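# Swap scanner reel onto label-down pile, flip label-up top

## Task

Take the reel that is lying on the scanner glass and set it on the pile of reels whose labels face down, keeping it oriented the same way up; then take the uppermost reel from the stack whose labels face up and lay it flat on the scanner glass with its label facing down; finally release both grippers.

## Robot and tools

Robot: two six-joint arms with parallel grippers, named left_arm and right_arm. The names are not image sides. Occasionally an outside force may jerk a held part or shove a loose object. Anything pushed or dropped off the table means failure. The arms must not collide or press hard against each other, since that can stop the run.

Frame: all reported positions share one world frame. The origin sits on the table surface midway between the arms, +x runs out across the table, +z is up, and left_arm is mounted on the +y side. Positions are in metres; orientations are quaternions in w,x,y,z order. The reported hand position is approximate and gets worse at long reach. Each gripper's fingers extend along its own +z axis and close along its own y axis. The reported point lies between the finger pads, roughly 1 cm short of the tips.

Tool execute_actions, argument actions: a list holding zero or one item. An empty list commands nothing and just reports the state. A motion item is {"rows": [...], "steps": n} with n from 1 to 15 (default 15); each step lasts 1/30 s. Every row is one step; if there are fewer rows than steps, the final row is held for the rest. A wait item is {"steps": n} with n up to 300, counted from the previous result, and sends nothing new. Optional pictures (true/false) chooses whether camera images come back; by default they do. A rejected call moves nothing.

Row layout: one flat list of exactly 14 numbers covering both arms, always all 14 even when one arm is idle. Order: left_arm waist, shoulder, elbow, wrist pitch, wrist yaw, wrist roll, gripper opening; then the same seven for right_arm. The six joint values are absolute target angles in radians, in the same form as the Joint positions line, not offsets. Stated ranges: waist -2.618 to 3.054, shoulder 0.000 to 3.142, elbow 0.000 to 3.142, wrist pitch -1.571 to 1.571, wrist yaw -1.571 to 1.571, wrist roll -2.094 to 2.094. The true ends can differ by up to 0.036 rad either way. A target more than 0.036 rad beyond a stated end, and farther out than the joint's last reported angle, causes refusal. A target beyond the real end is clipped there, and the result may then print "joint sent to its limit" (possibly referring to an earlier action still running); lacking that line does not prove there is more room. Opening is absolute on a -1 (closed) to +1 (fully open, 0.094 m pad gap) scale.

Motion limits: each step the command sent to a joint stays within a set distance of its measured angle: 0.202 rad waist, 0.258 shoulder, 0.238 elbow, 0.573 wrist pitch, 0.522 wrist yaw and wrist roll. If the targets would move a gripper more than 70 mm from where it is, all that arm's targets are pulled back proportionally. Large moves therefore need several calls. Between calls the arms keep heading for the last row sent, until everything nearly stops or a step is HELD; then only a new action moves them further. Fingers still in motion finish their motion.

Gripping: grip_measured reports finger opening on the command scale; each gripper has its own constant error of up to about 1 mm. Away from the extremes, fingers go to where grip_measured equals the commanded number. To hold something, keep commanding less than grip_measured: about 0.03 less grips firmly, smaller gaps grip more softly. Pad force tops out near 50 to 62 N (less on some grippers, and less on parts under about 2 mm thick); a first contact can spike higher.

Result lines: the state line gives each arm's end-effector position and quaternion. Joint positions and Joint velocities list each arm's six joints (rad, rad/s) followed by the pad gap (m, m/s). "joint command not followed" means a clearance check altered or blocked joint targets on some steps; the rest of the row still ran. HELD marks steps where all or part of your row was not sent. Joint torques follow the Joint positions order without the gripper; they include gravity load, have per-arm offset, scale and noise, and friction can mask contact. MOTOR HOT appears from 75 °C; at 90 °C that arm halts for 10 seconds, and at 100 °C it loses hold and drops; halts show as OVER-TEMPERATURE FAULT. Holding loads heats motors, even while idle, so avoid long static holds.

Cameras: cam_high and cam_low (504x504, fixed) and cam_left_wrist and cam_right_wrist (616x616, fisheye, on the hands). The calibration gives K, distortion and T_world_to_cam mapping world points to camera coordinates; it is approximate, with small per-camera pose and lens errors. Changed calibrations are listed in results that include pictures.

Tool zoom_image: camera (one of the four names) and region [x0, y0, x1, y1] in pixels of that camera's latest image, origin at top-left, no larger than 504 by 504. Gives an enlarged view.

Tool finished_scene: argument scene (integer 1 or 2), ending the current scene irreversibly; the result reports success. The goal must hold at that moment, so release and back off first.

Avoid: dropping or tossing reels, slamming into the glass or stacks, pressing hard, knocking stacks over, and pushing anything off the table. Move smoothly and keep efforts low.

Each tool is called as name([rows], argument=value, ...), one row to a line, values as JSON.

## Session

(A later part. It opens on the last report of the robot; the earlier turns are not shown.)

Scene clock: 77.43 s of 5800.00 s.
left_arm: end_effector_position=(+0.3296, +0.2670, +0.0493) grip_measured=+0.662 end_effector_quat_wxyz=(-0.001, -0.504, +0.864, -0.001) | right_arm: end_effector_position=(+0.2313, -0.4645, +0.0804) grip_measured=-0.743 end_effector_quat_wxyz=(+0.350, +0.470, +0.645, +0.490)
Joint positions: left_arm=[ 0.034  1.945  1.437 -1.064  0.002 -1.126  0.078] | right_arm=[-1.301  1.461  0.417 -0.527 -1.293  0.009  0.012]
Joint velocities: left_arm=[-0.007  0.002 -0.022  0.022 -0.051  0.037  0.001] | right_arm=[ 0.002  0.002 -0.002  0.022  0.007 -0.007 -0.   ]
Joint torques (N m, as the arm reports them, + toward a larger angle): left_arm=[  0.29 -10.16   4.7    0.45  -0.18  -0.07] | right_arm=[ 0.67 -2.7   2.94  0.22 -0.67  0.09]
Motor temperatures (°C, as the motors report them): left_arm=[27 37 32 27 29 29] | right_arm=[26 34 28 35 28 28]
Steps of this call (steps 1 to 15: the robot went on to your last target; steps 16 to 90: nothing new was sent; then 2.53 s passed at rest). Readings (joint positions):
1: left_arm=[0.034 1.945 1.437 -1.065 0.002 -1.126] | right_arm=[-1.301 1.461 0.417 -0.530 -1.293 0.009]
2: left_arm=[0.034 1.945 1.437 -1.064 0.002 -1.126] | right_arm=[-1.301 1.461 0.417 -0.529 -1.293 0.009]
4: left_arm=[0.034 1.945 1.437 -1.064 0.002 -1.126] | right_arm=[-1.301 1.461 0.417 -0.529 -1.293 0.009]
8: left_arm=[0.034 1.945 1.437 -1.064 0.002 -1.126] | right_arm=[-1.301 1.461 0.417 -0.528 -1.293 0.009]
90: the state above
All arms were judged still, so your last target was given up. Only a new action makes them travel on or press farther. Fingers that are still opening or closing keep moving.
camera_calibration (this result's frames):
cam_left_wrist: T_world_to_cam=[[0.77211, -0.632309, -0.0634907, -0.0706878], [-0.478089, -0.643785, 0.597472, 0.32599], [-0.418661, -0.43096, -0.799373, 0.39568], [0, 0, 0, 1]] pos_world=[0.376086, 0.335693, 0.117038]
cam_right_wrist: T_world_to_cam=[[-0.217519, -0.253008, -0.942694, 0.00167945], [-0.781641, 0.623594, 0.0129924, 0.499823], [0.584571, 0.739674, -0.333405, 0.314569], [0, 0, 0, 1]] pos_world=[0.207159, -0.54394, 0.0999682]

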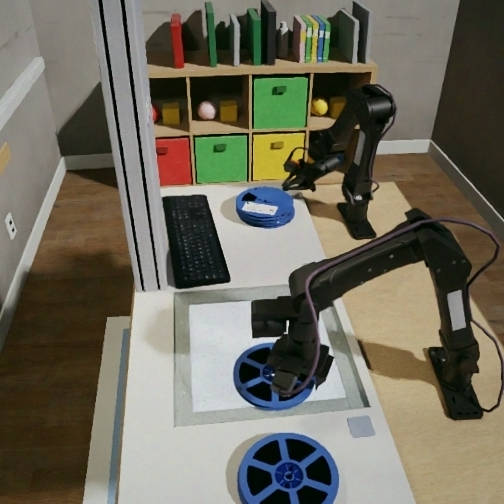

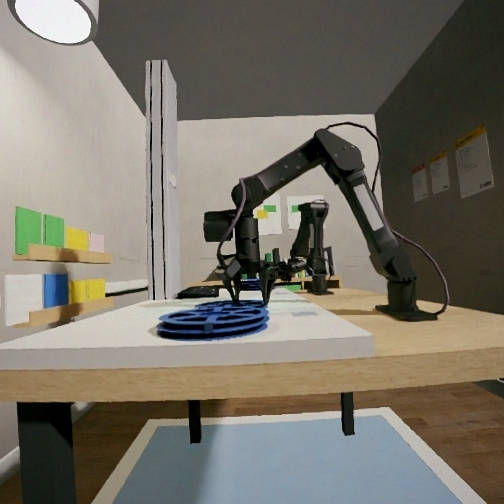

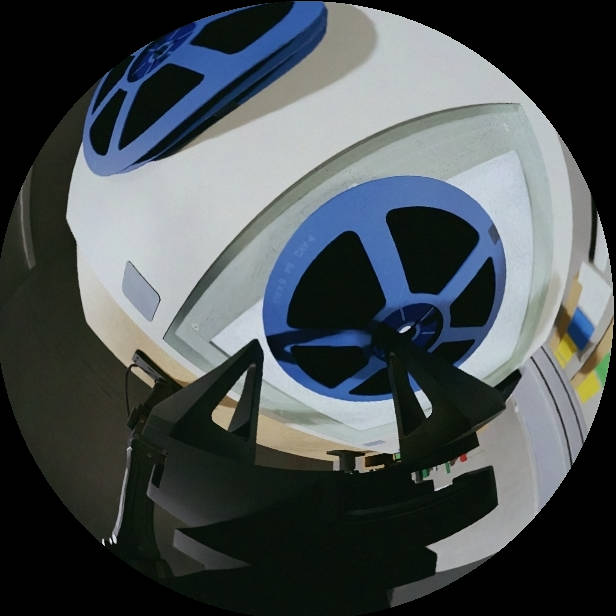

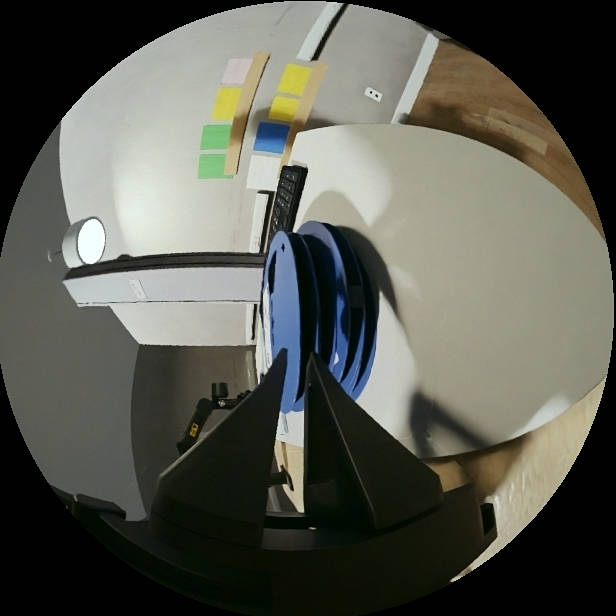

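execute_actions([
  {"rows": [[0.040,1.952,1.427,-1.051,-0.012,-1.131,0.62, -1.290,1.467,0.410,-0.514,-1.32,0.01,-0.76],[0.040,1.953,1.427,-1.051,-0.012,-1.131,0.58, -1.286,1.467,0.410,-0.514,-1.32,0.01,-0.77],[0.040,1.953,1.427,-1.051,-0.012,-1.131,0.54, -1.282,1.467,0.410,-0.514,-1.32,0.01,-0.78],[0.040,1.953,1.427,-1.051,-0.012,-1.131,0.50, -1.278,1.467,0.410,-0.514,-1.32,0.01,-0.79],[0.040,1.953,1.427,-1.051,-0.012,-1.131,0.47, -1.274,1.467,0.410,-0.514,-1.32,0.01,-0.79],[0.040,1.953,1.427,-1.051,-0.012,-1.131,0.44, -1.270,1.467,0.410,-0.514,-1.32,0.01,-0.79],[0.040,1.953,1.427,-1.051,-0.012,-1.131,0.41, -1.266,1.467,0.410,-0.514,-1.32,0.01,-0.79],[0.040,1.953,1.427,-1.051,-0.012,-1.131,0.38, -1.262,1.467,0.410,-0.514,-1.32,0.01,-0.79],[0.040,1.953,1.427,-1.051,-0.012,-1.131,0.36, -1.258,1.467,0.410,-0.514,-1.32,0.01,-0.79],[0.040,1.953,1.427,-1.051,-0.012,-1.131,0.34, -1.254,1.467,0.410,-0.514,-1.32,0.01,-0.79],[0.040,1.953,1.427,-1.051,-0.012,-1.131,0.32, -1.251,1.467,0.410,-0.514,-1.32,0.01,-0.79],[0.040,1.953,1.427,-1.051,-0.012,-1.131,0.30, -1.248,1.467,0.410,-0.514,-1.32,0.01,-0.79],[0.040,1.953,1.427,-1.051,-0.012,-1.131,0.28, -1.246,1.467,0.410,-0.514,-1.32,0.01,-0.79],[0.040,1.953,1.427,-1.051,-0.012,-1.131,0.26, -1.245,1.467,0.410,-0.514,-1.32,0.01,-0.79]], "steps": 15},
], pictures=false)

execute_actions([
  {"steps": 8},
])

zoom_image(camera="cam_right_wrist", region=[240, 300, 400, 430])

zoom_image(camera="cam_left_wrist", region=[220, 270, 480, 430])

Scene clock: 85.60 s of 5800.00 s.
left_arm: end_effector_position=(+0.3298, +0.2672, +0.0493) grip_measured=+0.332 end_effector_quat_wxyz=(-0.000, -0.504, +0.864, -0.000) | right_arm: end_effector_position=(+0.2358, -0.4548, +0.0804) grip_measured=-0.788 end_effector_quat_wxyz=(+0.339, +0.455, +0.656, +0.498)
Joint positions: left_arm=[ 0.034  1.945  1.437 -1.063  0.001 -1.126  0.063] | right_arm=[-1.256  1.461  0.417 -0.526 -1.293  0.009  0.01 ]
Joint velocities: left_arm=[-0.027  0.017 -0.017 -0.022 -0.007 -0.022 -0.   ] | right_arm=[ 0.042 -0.002  0.007 -0.037  0.037 -0.051  0.001]
Joint torques (N m, as the arm reports them, + toward a larger angle): left_arm=[ 0.57 -9.9   4.61  0.47 -0.15 -0.04] | right_arm=[ 0.78 -2.63  2.84  0.26 -0.69  0.03]
Motor temperatures (°C, as the motors report them): left_arm=[27 37 31 27 29 29] | right_arm=[26 34 28 35 28 28]
Steps of this call (steps 1 to 90: nothing new was sent; then 4.67 s passed at rest; steps 91 to 105: all 15 steps of this action). Readings (joint positions):
91: left_arm=[0.034 1.945 1.437 -1.064 0.002 -1.126] | right_arm=[-1.301 1.461 0.417 -0.527 -1.293 0.009]
92: left_arm=[0.034 1.945 1.437 -1.063 0.002 -1.126] | right_arm=[-1.300 1.461 0.417 -0.527 -1.293 0.009]
94: left_arm=[0.034 1.945 1.437 -1.063 0.002 -1.126] | right_arm=[-1.294 1.461 0.417 -0.527 -1.293 0.009]
98: left_arm=[0.034 1.945 1.437 -1.063 0.001 -1.126] | right_arm=[-1.277 1.461 0.417 -0.527 -1.293 0.009]
105: the state above

Scene clock: 85.87 s of 5800.00 s.
left_arm: end_effector_position=(+0.3298, +0.2672, +0.0493) grip_measured=+0.332 end_effector_quat_wxyz=(-0.000, -0.504, +0.864, -0.000) | right_arm: end_effector_position=(+0.2359, -0.4545, +0.0804) grip_measured=-0.788 end_effector_quat_wxyz=(+0.339, +0.455, +0.656, +0.498)
Joint positions: left_arm=[ 0.034  1.945  1.437 -1.063  0.001 -1.126  0.063] | right_arm=[-1.255  1.461  0.417 -0.526 -1.293  0.009  0.01 ]
Joint velocities: left_arm=[ 0.002 -0.012  0.007 -0.007  0.007 -0.007 -0.001] | right_arm=[-0.007 -0.012 -0.007 -0.051 -0.007  0.051 -0.001]
Joint torques (N m, as the arm reports them, + toward a larger angle): left_arm=[ 0.55 -9.89  4.85  0.43 -0.14 -0.05] | right_arm=[ 0.75 -2.62  2.98  0.23 -0.69  0.08]
Motor temperatures (°C, as the motors report them): left_arm=[27 37 31 27 29 29] | right_arm=[26 34 28 35 28 28]
Steps of this call (steps 1 to 8: the robot went on to your last target). Readings (joint positions):
1: left_arm=[0.034 1.945 1.437 -1.063 0.001 -1.126] | right_arm=[-1.255 1.461 0.417 -0.526 -1.293 0.009]
2: left_arm=[0.034 1.945 1.437 -1.063 0.001 -1.126] | right_arm=[-1.255 1.461 0.417 -0.526 -1.293 0.009]
4: left_arm=[0.034 1.945 1.437 -1.063 0.001 -1.126] | right_arm=[-1.255 1.461 0.417 -0.526 -1.293 0.009]
8: the state above
camera_calibration (this result's frames):
cam_left_wrist: T_world_to_cam=[[0.772403, -0.63197, -0.0633094, -0.07096], [-0.478329, -0.64439, 0.596626, 0.326446], [-0.417846, -0.430553, -0.800018, 0.39547], [0, 0, 0, 1]] pos_world=[0.376204, 0.335785, 0.117124]
cam_right_wrist: T_world_to_cam=[[-0.205126, -0.26386, -0.942497, -0.00265212], [-0.809811, 0.586567, 0.0120332, 0.487069], [0.549663, 0.765713, -0.333997, 0.324572], [0, 0, 0, 1]] pos_world=[0.215484, -0.534927, 0.100046]

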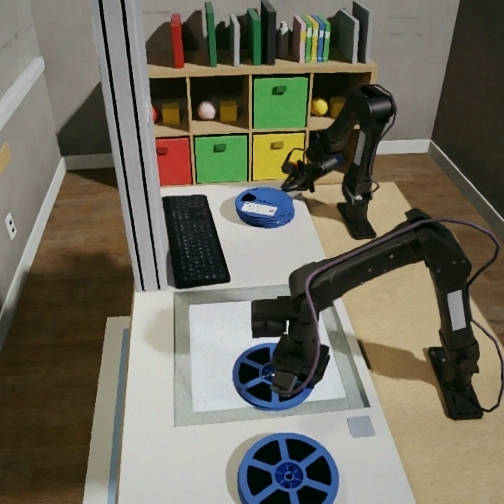

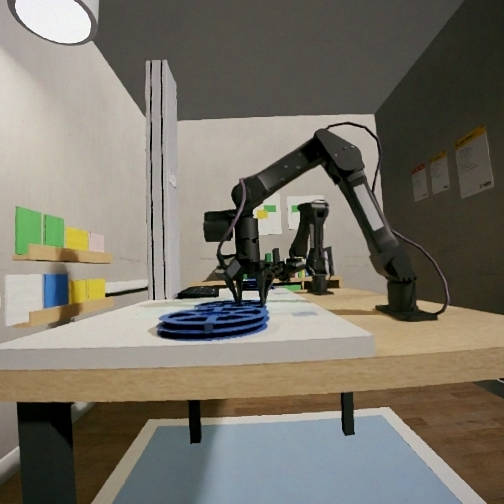

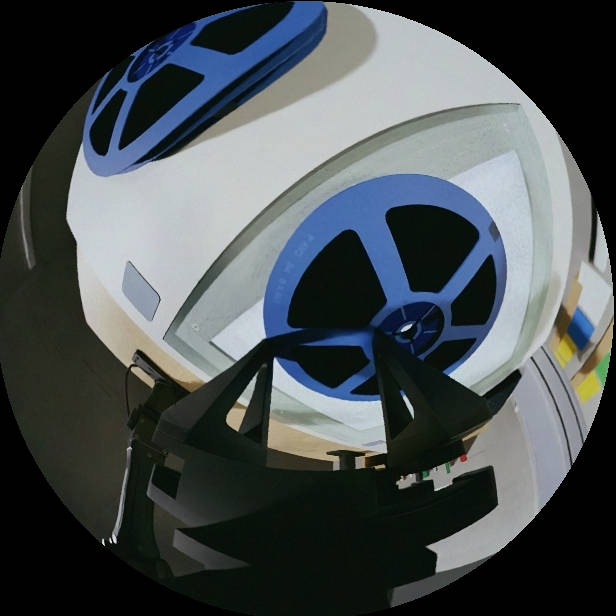

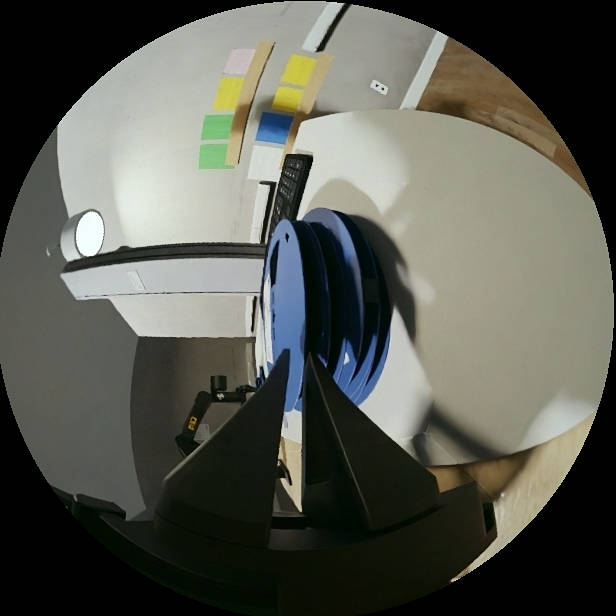

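Region (240, 300, 400, 430) of cam_right_wrist's 616x616 image, scaled by 3.150, with more detail than that image has; it fills the top 410 rows of this view, and the rest is white.

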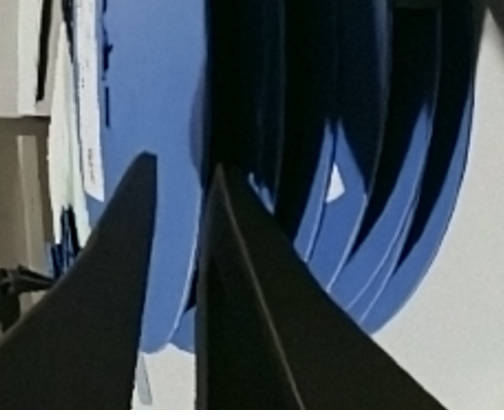

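Region (220, 270, 480, 430) of cam_left_wrist's 616x616 image, scaled by 1.938, with more detail than that image has; it fills the top 310 rows of this view, and the rest is white.

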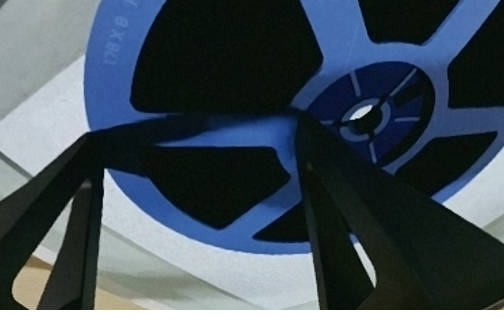

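execute_actions([
  {"rows": [[0.040,1.953,1.455,-1.066,-0.012,-1.131,0.26, -1.245,1.467,0.410,-0.514,-1.32,0.01,-0.78],[0.040,1.953,1.470,-1.076,-0.012,-1.131,0.26, -1.244,1.467,0.410,-0.514,-1.32,0.01,-0.775],[0.040,1.953,1.478,-1.084,-0.012,-1.131,0.26, -1.242,1.467,0.410,-0.514,-1.32,0.01,-0.77],[0.040,1.953,1.488,-1.094,-0.012,-1.131,0.26, -1.240,1.467,0.410,-0.514,-1.32,0.01,-0.77],[0.040,1.953,1.500,-1.106,-0.012,-1.131,0.26, -1.238,1.467,0.410,-0.514,-1.32,0.01,-0.77],[0.040,1.953,1.513,-1.119,-0.012,-1.131,0.26, -1.236,1.467,0.410,-0.514,-1.32,0.01,-0.77],[0.042,1.953,1.527,-1.133,-0.012,-1.131,0.26, -1.234,1.467,0.410,-0.514,-1.32,0.01,-0.77],[0.045,1.953,1.541,-1.147,-0.012,-1.131,0.26, -1.232,1.467,0.410,-0.514,-1.32,0.01,-0.77],[0.049,1.953,1.555,-1.161,-0.012,-1.131,0.26, -1.230,1.467,0.410,-0.514,-1.32,0.01,-0.77],[0.054,1.953,1.569,-1.175,-0.012,-1.131,0.26, -1.228,1.467,0.410,-0.514,-1.32,0.01,-0.77],[0.060,1.953,1.583,-1.189,-0.012,-1.131,0.26, -1.226,1.467,0.410,-0.514,-1.32,0.01,-0.77],[0.067,1.953,1.597,-1.203,-0.012,-1.131,0.26, -1.224,1.467,0.410,-0.514,-1.32,0.01,-0.77],[0.075,1.953,1.610,-1.216,-0.012,-1.131,0.26, -1.223,1.467,0.410,-0.514,-1.32,0.01,-0.77],[0.085,1.954,1.622,-1.227,-0.012,-1.131,0.26, -1.222,1.467,0.410,-0.514,-1.32,0.01,-0.77],[0.097,1.956,1.633,-1.236,-0.012,-1.131,0.26, -1.222,1.467,0.410,-0.514,-1.32,0.01,-0.77]], "steps": 15},
])

execute_actions([
  {"rows": [[0.112,1.961,1.642,-1.240,-0.012,-1.131,0.26, -1.222,1.467,0.410,-0.514,-1.32,0.01,-0.77],[0.129,1.966,1.650,-1.243,-0.012,-1.131,0.26, -1.222,1.467,0.410,-0.514,-1.32,0.01,-0.77],[0.148,1.972,1.659,-1.246,-0.012,-1.131,0.26, -1.222,1.467,0.410,-0.514,-1.32,0.01,-0.77],[0.168,1.978,1.668,-1.249,-0.012,-1.131,0.26, -1.222,1.467,0.410,-0.514,-1.32,0.01,-0.77],[0.189,1.984,1.677,-1.252,-0.012,-1.131,0.26, -1.222,1.467,0.410,-0.514,-1.32,0.01,-0.77],[0.210,1.990,1.686,-1.255,-0.012,-1.131,0.26, -1.222,1.467,0.410,-0.514,-1.32,0.01,-0.77],[0.231,1.996,1.695,-1.258,-0.012,-1.131,0.26, -1.222,1.467,0.410,-0.514,-1.32,0.01,-0.77],[0.252,2.002,1.704,-1.261,-0.012,-1.131,0.26, -1.222,1.467,0.410,-0.514,-1.32,0.01,-0.77],[0.273,2.008,1.713,-1.264,-0.012,-1.131,0.26, -1.222,1.467,0.410,-0.514,-1.32,0.01,-0.77],[0.294,2.014,1.722,-1.267,-0.012,-1.131,0.26, -1.222,1.467,0.410,-0.514,-1.32,0.01,-0.77],[0.315,2.020,1.731,-1.270,-0.012,-1.131,0.26, -1.222,1.467,0.410,-0.514,-1.32,0.01,-0.77],[0.336,2.026,1.740,-1.273,-0.012,-1.131,0.26, -1.222,1.467,0.410,-0.514,-1.32,0.01,-0.77],[0.357,2.032,1.749,-1.276,-0.012,-1.131,0.26, -1.222,1.467,0.410,-0.514,-1.32,0.01,-0.77],[0.378,2.038,1.758,-1.279,-0.012,-1.131,0.26, -1.222,1.467,0.410,-0.514,-1.32,0.01,-0.77],[0.399,2.044,1.767,-1.282,-0.012,-1.131,0.26, -1.222,1.467,0.410,-0.514,-1.32,0.01,-0.77]], "steps": 15},
], pictures=false)

execute_actions([
  {"rows": [[0.420,2.050,1.776,-1.285,-0.012,-1.131,0.26, -1.222,1.467,0.410,-0.514,-1.32,0.01,-0.77],[0.440,2.056,1.785,-1.288,-0.012,-1.131,0.26, -1.222,1.467,0.410,-0.514,-1.32,0.01,-0.77],[0.460,2.062,1.794,-1.291,-0.012,-1.131,0.26, -1.222,1.467,0.410,-0.514,-1.32,0.01,-0.77],[0.479,2.068,1.803,-1.294,-0.012,-1.131,0.26, -1.222,1.467,0.410,-0.514,-1.32,0.01,-0.77],[0.497,2.074,1.812,-1.296,-0.012,-1.131,0.26, -1.222,1.467,0.410,-0.514,-1.32,0.01,-0.77],[0.514,2.080,1.821,-1.299,-0.012,-1.131,0.26, -1.222,1.467,0.410,-0.514,-1.32,0.01,-0.77],[0.530,2.086,1.830,-1.301,-0.012,-1.131,0.26, -1.222,1.467,0.410,-0.514,-1.32,0.01,-0.77],[0.544,2.091,1.838,-1.303,-0.012,-1.131,0.26, -1.222,1.467,0.410,-0.514,-1.32,0.01,-0.77],[0.557,2.096,1.845,-1.305,-0.012,-1.131,0.26, -1.222,1.467,0.410,-0.514,-1.32,0.01,-0.77],[0.568,2.100,1.851,-1.307,-0.012,-1.131,0.26, -1.222,1.467,0.410,-0.514,-1.32,0.01,-0.77],[0.577,2.104,1.857,-1.309,-0.012,-1.131,0.26, -1.222,1.467,0.410,-0.514,-1.32,0.01,-0.77],[0.584,2.107,1.862,-1.310,-0.012,-1.131,0.26, -1.222,1.467,0.410,-0.514,-1.32,0.01,-0.77],[0.590,2.109,1.865,-1.311,-0.012,-1.131,0.26, -1.222,1.467,0.410,-0.514,-1.32,0.01,-0.77],[0.594,2.111,1.868,-1.312,-0.012,-1.131,0.26, -1.222,1.467,0.410,-0.514,-1.32,0.01,-0.77],[0.596,2.112,1.869,-1.312,-0.012,-1.131,0.26, -1.222,1.467,0.410,-0.514,-1.32,0.01,-0.77]], "steps": 15},
])

zoom_image(camera="cam_right_wrist", region=[240, 300, 400, 430])

Scene clock: 95.43 s of 5800.00 s.
left_arm: end_effector_position=(+0.3448, +0.2777, +0.0821) grip_measured=+0.332 end_effector_quat_wxyz=(+0.009, -0.517, +0.856, -0.006) | right_arm: end_effector_position=(+0.2379, -0.4498, +0.0804) grip_measured=-0.772 end_effector_quat_wxyz=(+0.334, +0.447, +0.661, +0.501)
Joint positions: left_arm=[ 0.064  1.954  1.583 -1.178 -0.001 -1.126  0.063] | right_arm=[-1.233  1.461  0.417 -0.525 -1.293  0.009  0.011]
Joint velocities: left_arm=[ 0.271  0.017  0.344 -0.286 -0.007 -0.022  0.   ] | right_arm=[ 0.037 -0.007  0.007 -0.007  0.051 -0.081 -0.   ]
Joint torques (N m, as the arm reports them, + toward a larger angle): left_arm=[  1.28 -10.6    7.86   0.24  -0.14  -0.07] | right_arm=[ 0.73 -2.68  2.88  0.22 -0.68  0.06]
Motor temperatures (°C, as the motors report them): left_arm=[27 37 32 27 29 29] | right_arm=[26 34 28 34 28 28]
Steps of this call (steps 1 to 15: the robot went on to your last target; steps 16 to 90: nothing new was sent; then 6.07 s passed at rest; steps 91 to 105: all 15 steps of this action). Readings (joint positions):
91: left_arm=[0.034 1.945 1.437 -1.063 0.001 -1.126] | right_arm=[-1.255 1.461 0.417 -0.526 -1.293 0.009]
92: left_arm=[0.034 1.945 1.437 -1.063 0.001 -1.126] | right_arm=[-1.255 1.461 0.417 -0.526 -1.293 0.009]
94: left_arm=[0.034 1.946 1.443 -1.069 0.001 -1.126] | right_arm=[-1.253 1.461 0.417 -0.526 -1.293 0.009]
98: left_arm=[0.034 1.954 1.484 -1.103 -0.001 -1.126] | right_arm=[-1.245 1.461 0.417 -0.526 -1.293 0.009]
105: the state above
camera_calibration (this result's frames):
cam_left_wrist: T_world_to_cam=[[0.792283, -0.608359, -0.0467699, -0.0886134], [-0.471345, -0.658915, 0.586229, 0.323285], [-0.387455, -0.442415, -0.808794, 0.426106], [0, 0, 0, 1]] pos_world=[0.387682, 0.347624, 0.150968]
cam_right_wrist: T_world_to_cam=[[-0.199068, -0.268923, -0.942365, -0.00472097], [-0.822376, 0.56883, 0.0113937, 0.480981], [0.532981, 0.777247, -0.334392, 0.329034], [0, 0, 0, 1]] pos_world=[0.219239, -0.530606, 0.100097]

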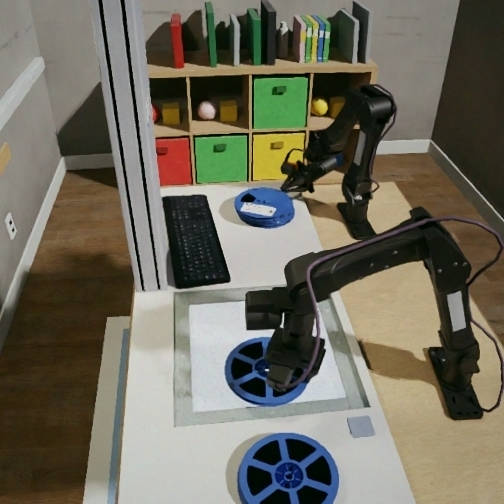

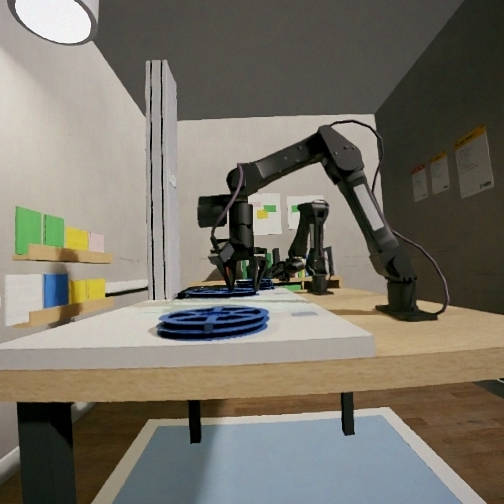

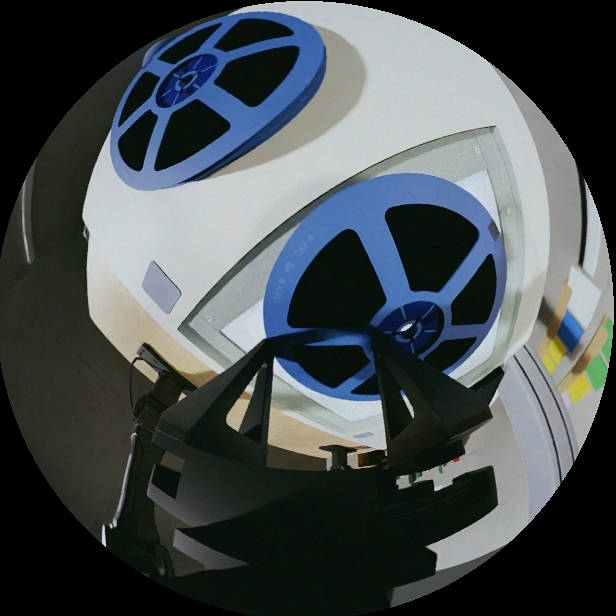

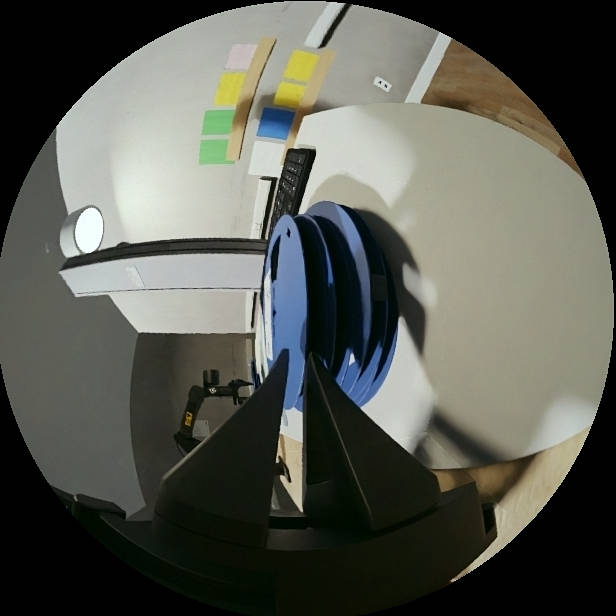

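Scene clock: 95.93 s of 5800.00 s.
left_arm: end_effector_position=(+0.3474, +0.3907, +0.0871) grip_measured=+0.332 end_effector_quat_wxyz=(-0.000, +0.637, -0.771, -0.002) | right_arm: end_effector_position=(+0.2380, -0.4495, +0.0804) grip_measured=-0.772 end_effector_quat_wxyz=(+0.334, +0.447, +0.661, +0.501)
Joint positions: left_arm=[ 0.357  2.035  1.719 -1.256 -0.004 -1.127  0.063] | right_arm=[-1.232  1.461  0.417 -0.525 -1.293  0.009  0.011]
Joint velocities: left_arm=[ 0.559  0.183  0.261 -0.081  0.007 -0.081  0.001] | right_arm=[-0.002 -0.017 -0.017 -0.007 -0.022 -0.007  0.   ]
Joint torques (N m, as the arm reports them, + toward a larger angle): left_arm=[  0.48 -11.72   8.44   0.17  -0.1   -0.04] | right_arm=[ 0.65 -2.61  2.97  0.23 -0.71  0.05]
Motor temperatures (°C, as the motors report them): left_arm=[27 37 32 27 29 29] | right_arm=[26 34 28 34 28 28]
Steps of this call (steps 1 to 15: all 15 steps of this action). Readings (joint positions):
1: left_arm=[0.075 1.954 1.595 -1.188 -0.001 -1.126] | right_arm=[-1.232 1.461 0.417 -0.525 -1.293 0.009]
2: left_arm=[0.088 1.954 1.605 -1.196 -0.001 -1.126] | right_arm=[-1.232 1.461 0.417 -0.525 -1.293 0.009]
4: left_arm=[0.120 1.957 1.624 -1.211 -0.001 -1.126] | right_arm=[-1.232 1.461 0.417 -0.525 -1.293 0.009]
8: left_arm=[0.204 1.981 1.661 -1.231 -0.002 -1.126] | right_arm=[-1.232 1.461 0.417 -0.525 -1.293 0.009]
15: the state above

Scene clock: 96.43 s of 5800.00 s.
left_arm: end_effector_position=(+0.3301, +0.4843, +0.0883) grip_measured=+0.332 end_effector_quat_wxyz=(-0.002, +0.722, -0.692, -0.003) | right_arm: end_effector_position=(+0.2380, -0.4495, +0.0804) grip_measured=-0.772 end_effector_quat_wxyz=(+0.334, +0.447, +0.661, +0.501)
Joint positions: left_arm=[ 0.591  2.107  1.832 -1.293 -0.007 -1.127  0.063] | right_arm=[-1.232  1.461  0.417 -0.525 -1.293  0.009  0.011]
Joint velocities: left_arm=[ 0.12   0.071  0.051 -0.051  0.022 -0.022 -0.   ] | right_arm=[ 0.007 -0.012 -0.002 -0.022 -0.007 -0.007 -0.   ]
Joint torques (N m, as the arm reports them, + toward a larger angle): left_arm=[ -0.14 -12.21   8.26   0.16  -0.06  -0.03] | right_arm=[ 0.78 -2.64  3.01  0.23 -0.67  0.05]
Motor temperatures (°C, as the motors report them): left_arm=[27 37 32 27 29 29] | right_arm=[26 34 28 34 28 28]
Steps of this call (steps 1 to 15: all 15 steps of this action). Readings (joint positions):
1: left_arm=[0.378 2.041 1.728 -1.259 -0.004 -1.127] | right_arm=[-1.232 1.461 0.417 -0.525 -1.293 0.009]
2: left_arm=[0.399 2.047 1.737 -1.262 -0.004 -1.127] | right_arm=[-1.232 1.461 0.417 -0.525 -1.293 0.009]
4: left_arm=[0.439 2.058 1.756 -1.269 -0.005 -1.127] | right_arm=[-1.232 1.461 0.417 -0.525 -1.293 0.009]
8: left_arm=[0.514 2.079 1.792 -1.280 -0.006 -1.127] | right_arm=[-1.232 1.461 0.417 -0.525 -1.293 0.009]
15: the state above
camera_calibration (this result's frames):
cam_left_wrist: T_world_to_cam=[[0.989739, -0.12686, -0.0657455, -0.247645], [-0.0639663, -0.804841, 0.590033, 0.384763], [-0.127766, -0.579774, -0.804698, 0.49729], [0, 0, 0, 1]] pos_world=[0.333252, 0.566572, 0.156863]
cam_right_wrist: T_world_to_cam=[[-0.19876, -0.269151, -0.942365, -0.00480799], [-0.823027, 0.567888, 0.0113937, 0.480651], [0.532091, 0.777857, -0.334392, 0.329268], [0, 0, 0, 1]] pos_world=[0.219432, -0.530373, 0.100097]

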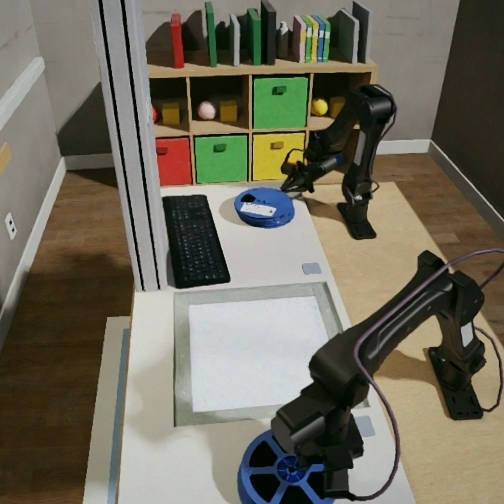

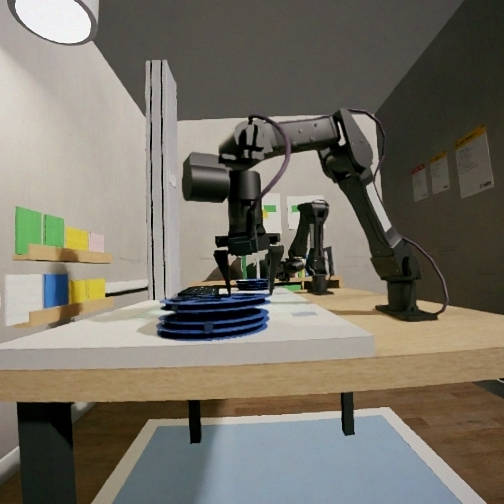

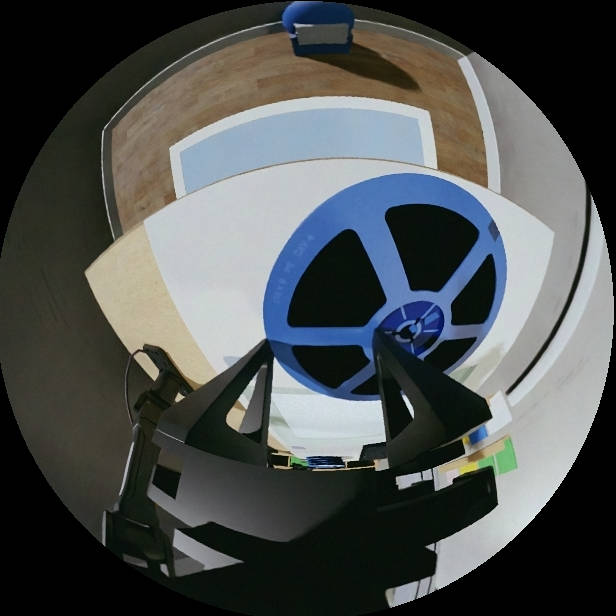

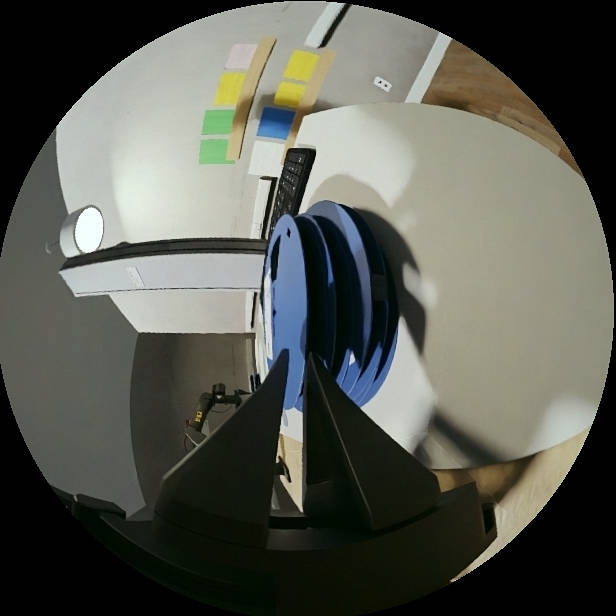

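Region (240, 300, 400, 430) of cam_right_wrist's 616x616 image, scaled by 3.150, with more detail than that image has; it fills the top 410 rows of this view, and the rest is white.

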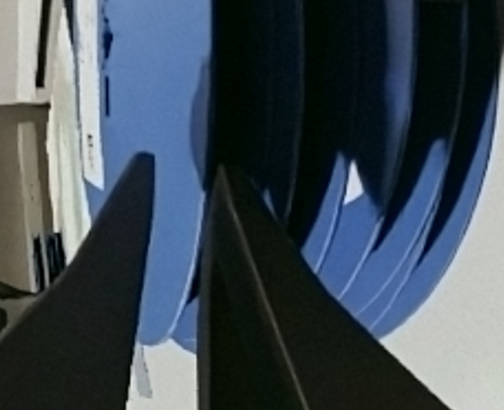

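zoom_image(camera="cam_low", region=[140, 260, 300, 350])

zoom_image(camera="cam_high", region=[220, 160, 330, 240])

zoom_image(camera="cam_high", region=[220, 400, 380, 504])

Region (140, 260, 300, 350) of cam_low's 504x504 image, scaled by 3.150, with more detail than that image has; it fills the top 284 rows of this view, and the rest is white.

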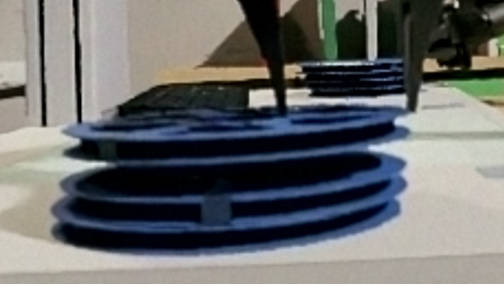

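Region (220, 160, 330, 240) of cam_high's 504x504 image, scaled by 4.582, with more detail than that image has; it fills the top 367 rows of this view, and the rest is white.

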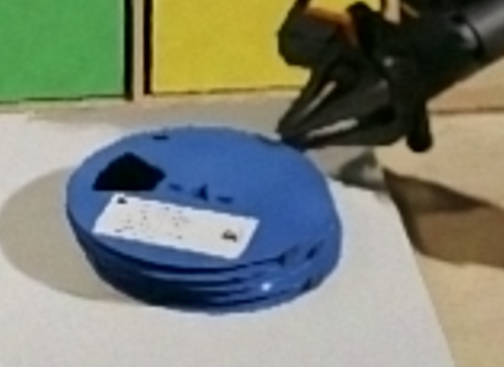

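Region (220, 400, 380, 504) of cam_high's 504x504 image, scaled by 3.150, with more detail than that image has; it fills the top 328 rows of this view, and the rest is white.

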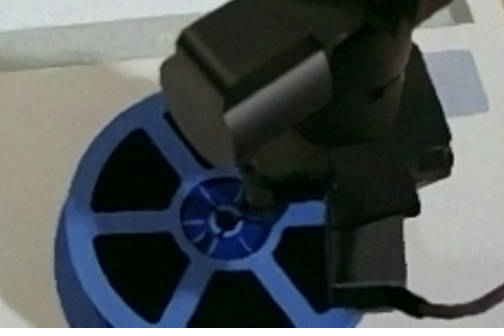

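execute_actions([
  {"rows": [[0.596,2.113,1.840,-1.290,-0.012,-1.131,0.26, -1.222,1.467,0.410,-0.514,-1.32,0.01,-0.79],[0.596,2.114,1.826,-1.280,-0.012,-1.131,0.26, -1.222,1.467,0.410,-0.514,-1.32,0.01,-0.81],[0.596,2.115,1.821,-1.275,-0.012,-1.131,0.26, -1.222,1.467,0.410,-0.514,-1.32,0.01,-0.83],[0.596,2.116,1.816,-1.270,-0.012,-1.131,0.26, -1.222,1.467,0.410,-0.514,-1.32,0.01,-0.85],[0.596,2.117,1.811,-1.265,-0.012,-1.131,0.26, -1.222,1.467,0.410,-0.514,-1.32,0.01,-0.87],[0.596,2.118,1.806,-1.260,-0.012,-1.131,0.26, -1.222,1.467,0.410,-0.514,-1.32,0.01,-0.89],[0.596,2.119,1.801,-1.255,-0.012,-1.131,0.26, -1.222,1.467,0.410,-0.514,-1.32,0.01,-0.91],[0.596,2.120,1.796,-1.250,-0.012,-1.131,0.26, -1.222,1.467,0.410,-0.514,-1.32,0.01,-0.93],[0.596,2.121,1.792,-1.245,-0.012,-1.131,0.26, -1.222,1.467,0.410,-0.514,-1.32,0.01,-0.95],[0.596,2.121,1.788,-1.241,-0.012,-1.131,0.26, -1.222,1.467,0.410,-0.514,-1.32,0.01,-0.97],[0.596,2.121,1.785,-1.237,-0.012,-1.131,0.26, -1.222,1.467,0.410,-0.514,-1.32,0.01,-0.99],[0.596,2.121,1.782,-1.234,-0.012,-1.131,0.26, -1.222,1.467,0.410,-0.514,-1.32,0.01,-1.0],[0.596,2.121,1.780,-1.232,-0.012,-1.131,0.26, -1.222,1.467,0.410,-0.514,-1.32,0.01,-1.0],[0.596,2.121,1.778,-1.230,-0.012,-1.131,0.26, -1.222,1.467,0.410,-0.514,-1.32,0.01,-1.0]], "steps": 15},
], pictures=false)

execute_actions([
  {"steps": 6},
])

zoom_image(camera="cam_right_wrist", region=[240, 300, 400, 430])

zoom_image(camera="cam_low", region=[140, 260, 300, 350])

Scene clock: 108.10 s of 5800.00 s.
left_arm: end_effector_position=(+0.3256, +0.4841, +0.0756) grip_measured=+0.332 end_effector_quat_wxyz=(+0.005, +0.724, -0.690, -0.006) | right_arm: end_effector_position=(+0.2380, -0.4496, +0.0802) grip_measured=-0.977 end_effector_quat_wxyz=(+0.334, +0.447, +0.662, +0.501)
Joint positions: left_arm=[ 0.596  2.11   1.787 -1.26  -0.007 -1.127  0.063] | right_arm=[-1.232  1.461  0.417 -0.525 -1.292  0.009  0.001]
Joint velocities: left_arm=[-0.007 -0.002 -0.032  0.066 -0.007 -0.007 -0.   ] | right_arm=[ 0.007 -0.007  0.002  0.037 -0.037  0.037  0.   ]
Joint torques (N m, as the arm reports them, + toward a larger angle): left_arm=[  0.08 -11.31   5.24   0.46  -0.07  -0.02] | right_arm=[ 0.73 -2.62  2.94  0.23 -0.69  0.08]
Motor temperatures (°C, as the motors report them): left_arm=[27 39 33 27 28 29] | right_arm=[26 34 28 34 28 28]
Steps of this call (steps 1 to 15: the robot went on to your last target; steps 16 to 90: nothing new was sent; then 8.17 s passed at rest; steps 91 to 105: all 15 steps of this action). Readings (joint positions):
91: left_arm=[0.596 2.110 1.836 -1.302 -0.007 -1.127] | right_arm=[-1.232 1.461 0.417 -0.525 -1.293 0.009]
92: left_arm=[0.596 2.110 1.836 -1.302 -0.007 -1.127] | right_arm=[-1.232 1.461 0.417 -0.525 -1.293 0.009]
94: left_arm=[0.596 2.110 1.834 -1.298 -0.007 -1.127] | right_arm=[-1.232 1.461 0.417 -0.525 -1.293 0.009]
98: left_arm=[0.596 2.110 1.813 -1.282 -0.007 -1.127] | right_arm=[-1.232 1.461 0.417 -0.525 -1.292 0.009]
105: the state above

Scene clock: 108.30 s of 5800.00 s.
left_arm: end_effector_position=(+0.3275, +0.4852, +0.0755) grip_measured=+0.332 end_effector_quat_wxyz=(+0.001, +0.724, -0.690, -0.004) | right_arm: end_effector_position=(+0.2380, -0.4496, +0.0802) grip_measured=-0.977 end_effector_quat_wxyz=(+0.334, +0.447, +0.662, +0.501)
Joint positions: left_arm=[ 0.596  2.11   1.786 -1.251 -0.007 -1.127  0.063] | right_arm=[-1.232  1.461  0.417 -0.525 -1.292  0.009  0.001]
Joint velocities: left_arm=[ 0.007  0.012  0.012  0.051  0.022  0.037 -0.   ] | right_arm=[-0.007 -0.022 -0.017  0.007  0.095 -0.022  0.   ]
Joint torques (N m, as the arm reports them, + toward a larger angle): left_arm=[ -0.07 -11.21   5.02   0.5   -0.07  -0.02] | right_arm=[ 0.73 -2.6   2.94  0.21 -0.7   0.05]
Motor temperatures (°C, as the motors report them): left_arm=[27 39 33 27 28 29] | right_arm=[26 34 28 34 28 28]
Steps of this call (steps 1 to 6: the robot went on to your last target). Readings (joint positions):
1: left_arm=[0.596 2.110 1.786 -1.258 -0.007 -1.127] | right_arm=[-1.232 1.461 0.417 -0.525 -1.292 0.009]
2: left_arm=[0.596 2.110 1.786 -1.256 -0.007 -1.127] | right_arm=[-1.232 1.461 0.417 -0.525 -1.292 0.009]
4: left_arm=[0.596 2.110 1.786 -1.253 -0.007 -1.127] | right_arm=[-1.232 1.461 0.417 -0.525 -1.292 0.009]
6: the state above
camera_calibration (this result's frames):
cam_left_wrist: T_world_to_cam=[[0.989858, -0.12254, -0.0718716, -0.247532], [-0.0563961, -0.8033, 0.592899, 0.389376], [-0.130389, -0.582832, -0.802063, 0.489289], [0, 0, 0, 1]] pos_world=[0.330779, 0.567627, 0.14379]
cam_right_wrist: T_world_to_cam=[[-0.199484, -0.270225, -0.941905, -0.00537219], [-0.823017, 0.567903, 0.0113783, 0.480705], [0.531836, 0.777473, -0.335688, 0.329286], [0, 0, 0, 1]] pos_world=[0.21943, -0.530456, 0.100008]

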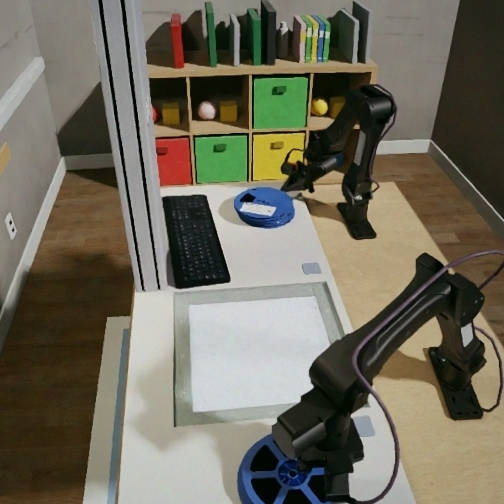

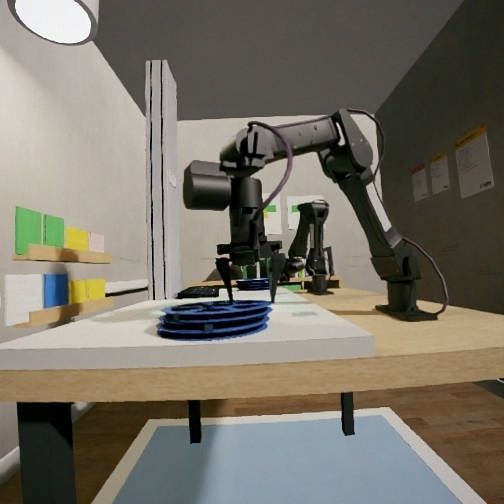

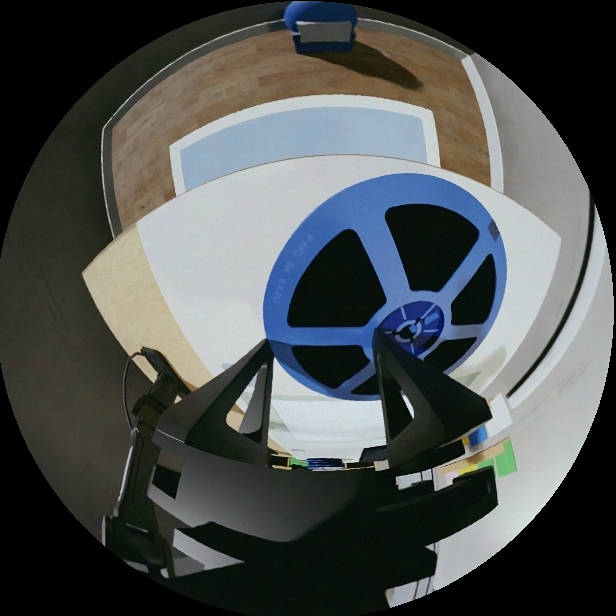

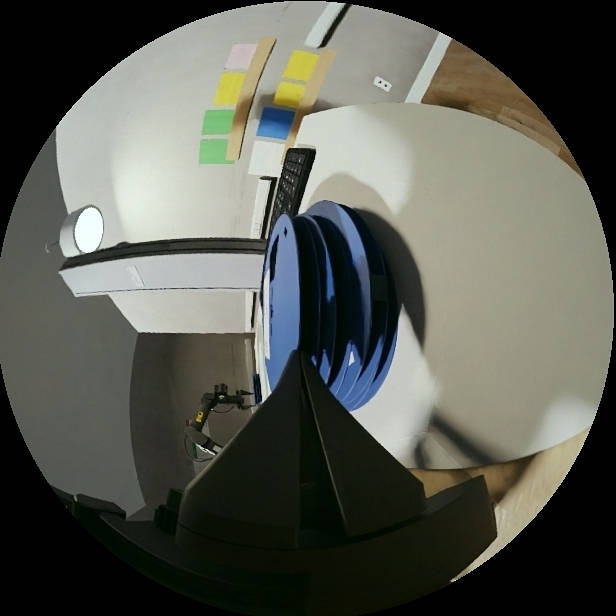

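Region (240, 300, 400, 430) of cam_right_wrist's 616x616 image, scaled by 3.150, with more detail than that image has; it fills the top 410 rows of this view, and the rest is white.

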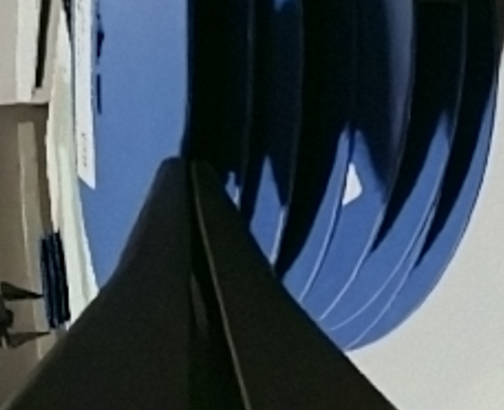

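Region (140, 260, 300, 350) of cam_low's 504x504 image, scaled by 3.150, with more detail than that image has; it fills the top 284 rows of this view, and the rest is white.

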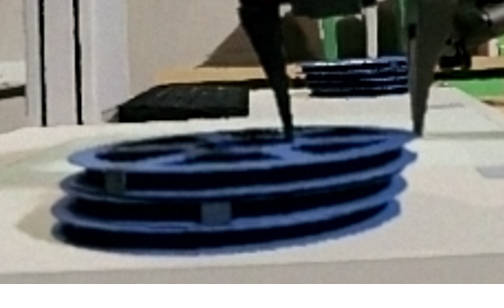

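execute_actions([
  {"rows": [[0.594,2.122,1.778,-1.226,-0.012,-1.131,0.26, -1.230,1.467,0.410,-0.514,-1.326,0.01,-1.0],[0.592,2.123,1.778,-1.223,-0.012,-1.131,0.26, -1.238,1.467,0.410,-0.514,-1.332,0.01,-1.0],[0.590,2.124,1.778,-1.221,-0.012,-1.131,0.26, -1.242,1.467,0.410,-0.514,-1.338,0.01,-1.0],[0.588,2.125,1.778,-1.220,-0.012,-1.131,0.26, -1.246,1.467,0.410,-0.514,-1.344,0.01,-1.0],[0.586,2.126,1.778,-1.220,-0.012,-1.131,0.26, -1.251,1.467,0.410,-0.514,-1.350,0.01,-1.0],[0.585,2.127,1.778,-1.220,-0.012,-1.131,0.26, -1.257,1.467,0.410,-0.514,-1.350,0.01,-1.0],[0.585,2.128,1.778,-1.220,-0.012,-1.131,0.26, -1.264,1.467,0.410,-0.514,-1.350,0.01,-1.0],[0.585,2.128,1.778,-1.220,-0.012,-1.131,0.26, -1.272,1.467,0.410,-0.514,-1.350,0.01,-1.0],[0.585,2.128,1.778,-1.220,-0.012,-1.131,0.26, -1.280,1.467,0.410,-0.514,-1.350,0.01,-1.0],[0.585,2.128,1.778,-1.220,-0.012,-1.131,0.26, -1.288,1.467,0.410,-0.514,-1.350,0.01,-1.0],[0.585,2.128,1.778,-1.220,-0.012,-1.131,0.26, -1.296,1.467,0.410,-0.514,-1.350,0.01,-1.0],[0.585,2.128,1.778,-1.220,-0.012,-1.131,0.26, -1.304,1.467,0.410,-0.514,-1.350,0.01,-1.0],[0.585,2.128,1.778,-1.220,-0.012,-1.131,0.26, -1.312,1.467,0.410,-0.514,-1.350,0.01,-1.0],[0.585,2.128,1.778,-1.220,-0.012,-1.131,0.26, -1.320,1.467,0.410,-0.514,-1.350,0.01,-1.0],[0.585,2.128,1.778,-1.220,-0.012,-1.131,0.26, -1.328,1.467,0.410,-0.514,-1.350,0.01,-1.0]], "steps": 15},
])

zoom_image(camera="cam_low", region=[140, 260, 300, 350])

zoom_image(camera="cam_high", region=[220, 160, 330, 240])

Scene clock: 115.73 s of 5800.00 s.
left_arm: end_effector_position=(+0.3308, +0.4867, +0.0730) grip_measured=+0.332 end_effector_quat_wxyz=(-0.003, +0.724, -0.690, -0.002) | right_arm: end_effector_position=(+0.2318, -0.4655, +0.0835) grip_measured=-0.978 end_effector_quat_wxyz=(+0.356, +0.467, +0.640, +0.495)
Joint positions: left_arm=[ 0.596  2.117  1.786 -1.235 -0.007 -1.127  0.063] | right_arm=[-1.305  1.461  0.417 -0.525 -1.311  0.009  0.001]
Joint velocities: left_arm=[-0.007 -0.007  0.007  0.022  0.007  0.022 -0.001] | right_arm=[-0.232  0.012 -0.012 -0.11   0.007 -0.007 -0.   ]
Joint torques (N m, as the arm reports them, + toward a larger angle): left_arm=[ -0.81 -11.34   4.96   0.49  -0.11  -0.07] | right_arm=[-0.61 -2.6   2.92  0.22 -0.73  0.07]
Motor temperatures (°C, as the motors report them): left_arm=[27 39 32 27 28 29] | right_arm=[26 34 28 34 28 28]
Steps of this call (steps 1 to 30: the robot went on to your last target; steps 31 to 90: nothing new was sent; then 3.93 s passed at rest; steps 91 to 105: all 15 steps of this action). Readings (joint positions):
91: left_arm=[0.596 2.110 1.786 -1.248 -0.007 -1.127] | right_arm=[-1.232 1.461 0.417 -0.525 -1.292 0.009]
92: left_arm=[0.596 2.110 1.786 -1.247 -0.007 -1.127] | right_arm=[-1.232 1.461 0.417 -0.525 -1.292 0.009]
94: left_arm=[0.596 2.112 1.786 -1.245 -0.007 -1.127] | right_arm=[-1.232 1.461 0.417 -0.525 -1.296 0.009]
98: left_arm=[0.596 2.117 1.786 -1.238 -0.007 -1.127] | right_arm=[-1.250 1.461 0.417 -0.525 -1.306 0.009]
105: the state above
camera_calibration (this result's frames):
cam_left_wrist: T_world_to_cam=[[0.99043, -0.122293, -0.063971, -0.251611], [-0.0613802, -0.805458, 0.589465, 0.39527], [-0.123613, -0.579898, -0.805257, 0.485178], [0, 0, 0, 1]] pos_world=[0.333439, 0.568957, 0.141599]
cam_right_wrist: T_world_to_cam=[[-0.201343, -0.249111, -0.947314, 0.00296582], [-0.779155, 0.62683, 0.000767606, 0.502693], [0.593614, 0.73826, -0.320305, 0.312174], [0, 0, 0, 1]] pos_world=[0.206962, -0.54483, 0.102414]

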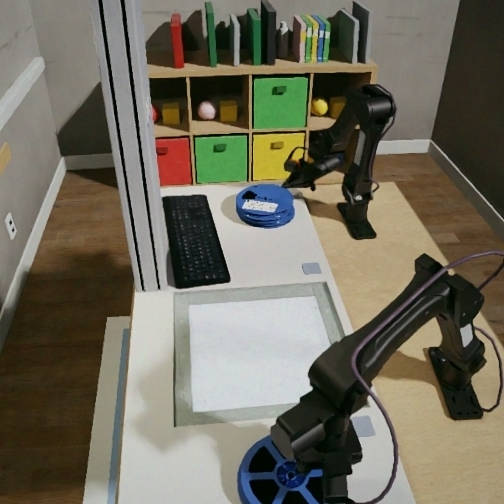

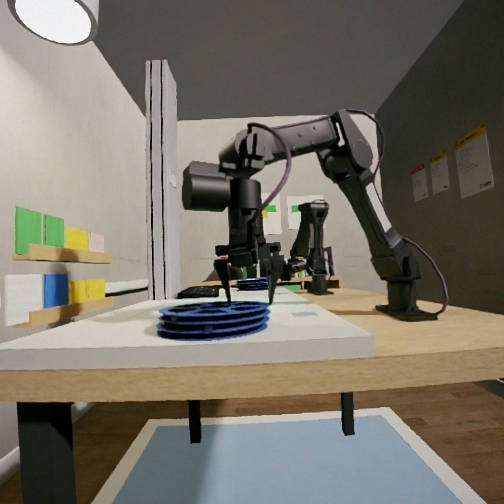

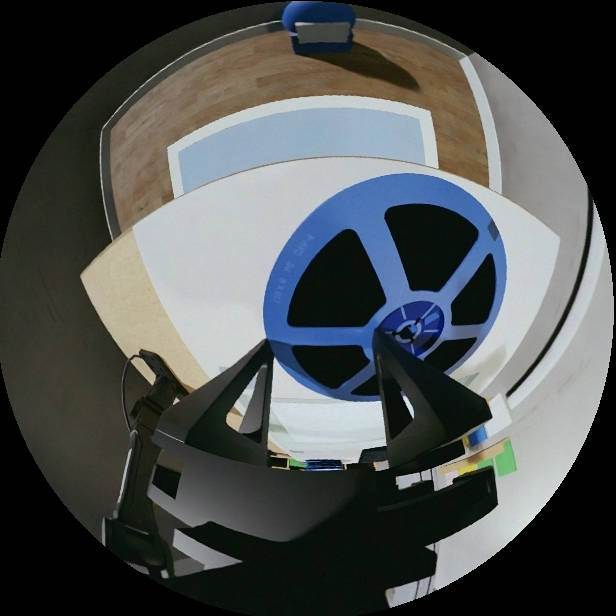

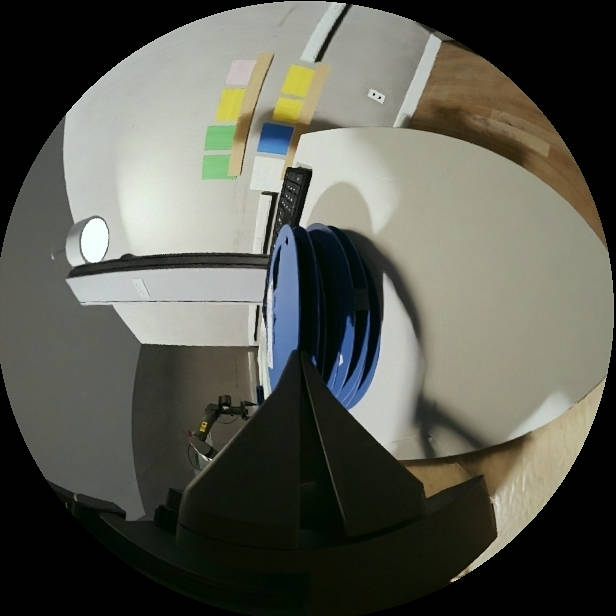

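Region (140, 260, 300, 350) of cam_low's 504x504 image, scaled by 3.150, with more detail than that image has; it fills the top 284 rows of this view, and the rest is white.

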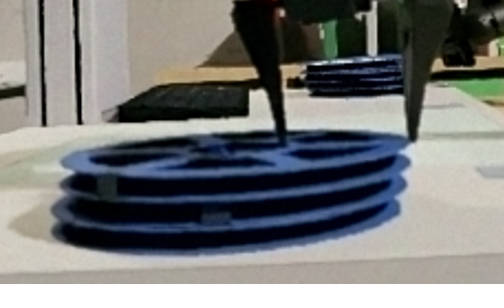

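Region (220, 160, 330, 240) of cam_high's 504x504 image, scaled by 4.582, with more detail than that image has; it fills the top 367 rows of this view, and the rest is white.

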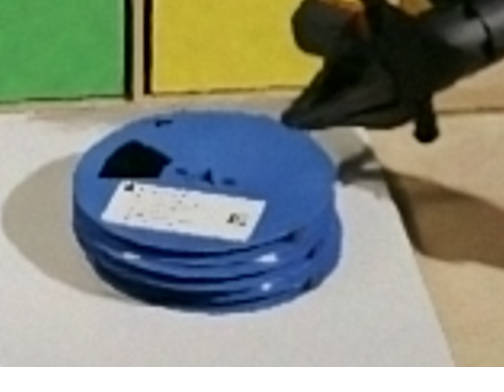

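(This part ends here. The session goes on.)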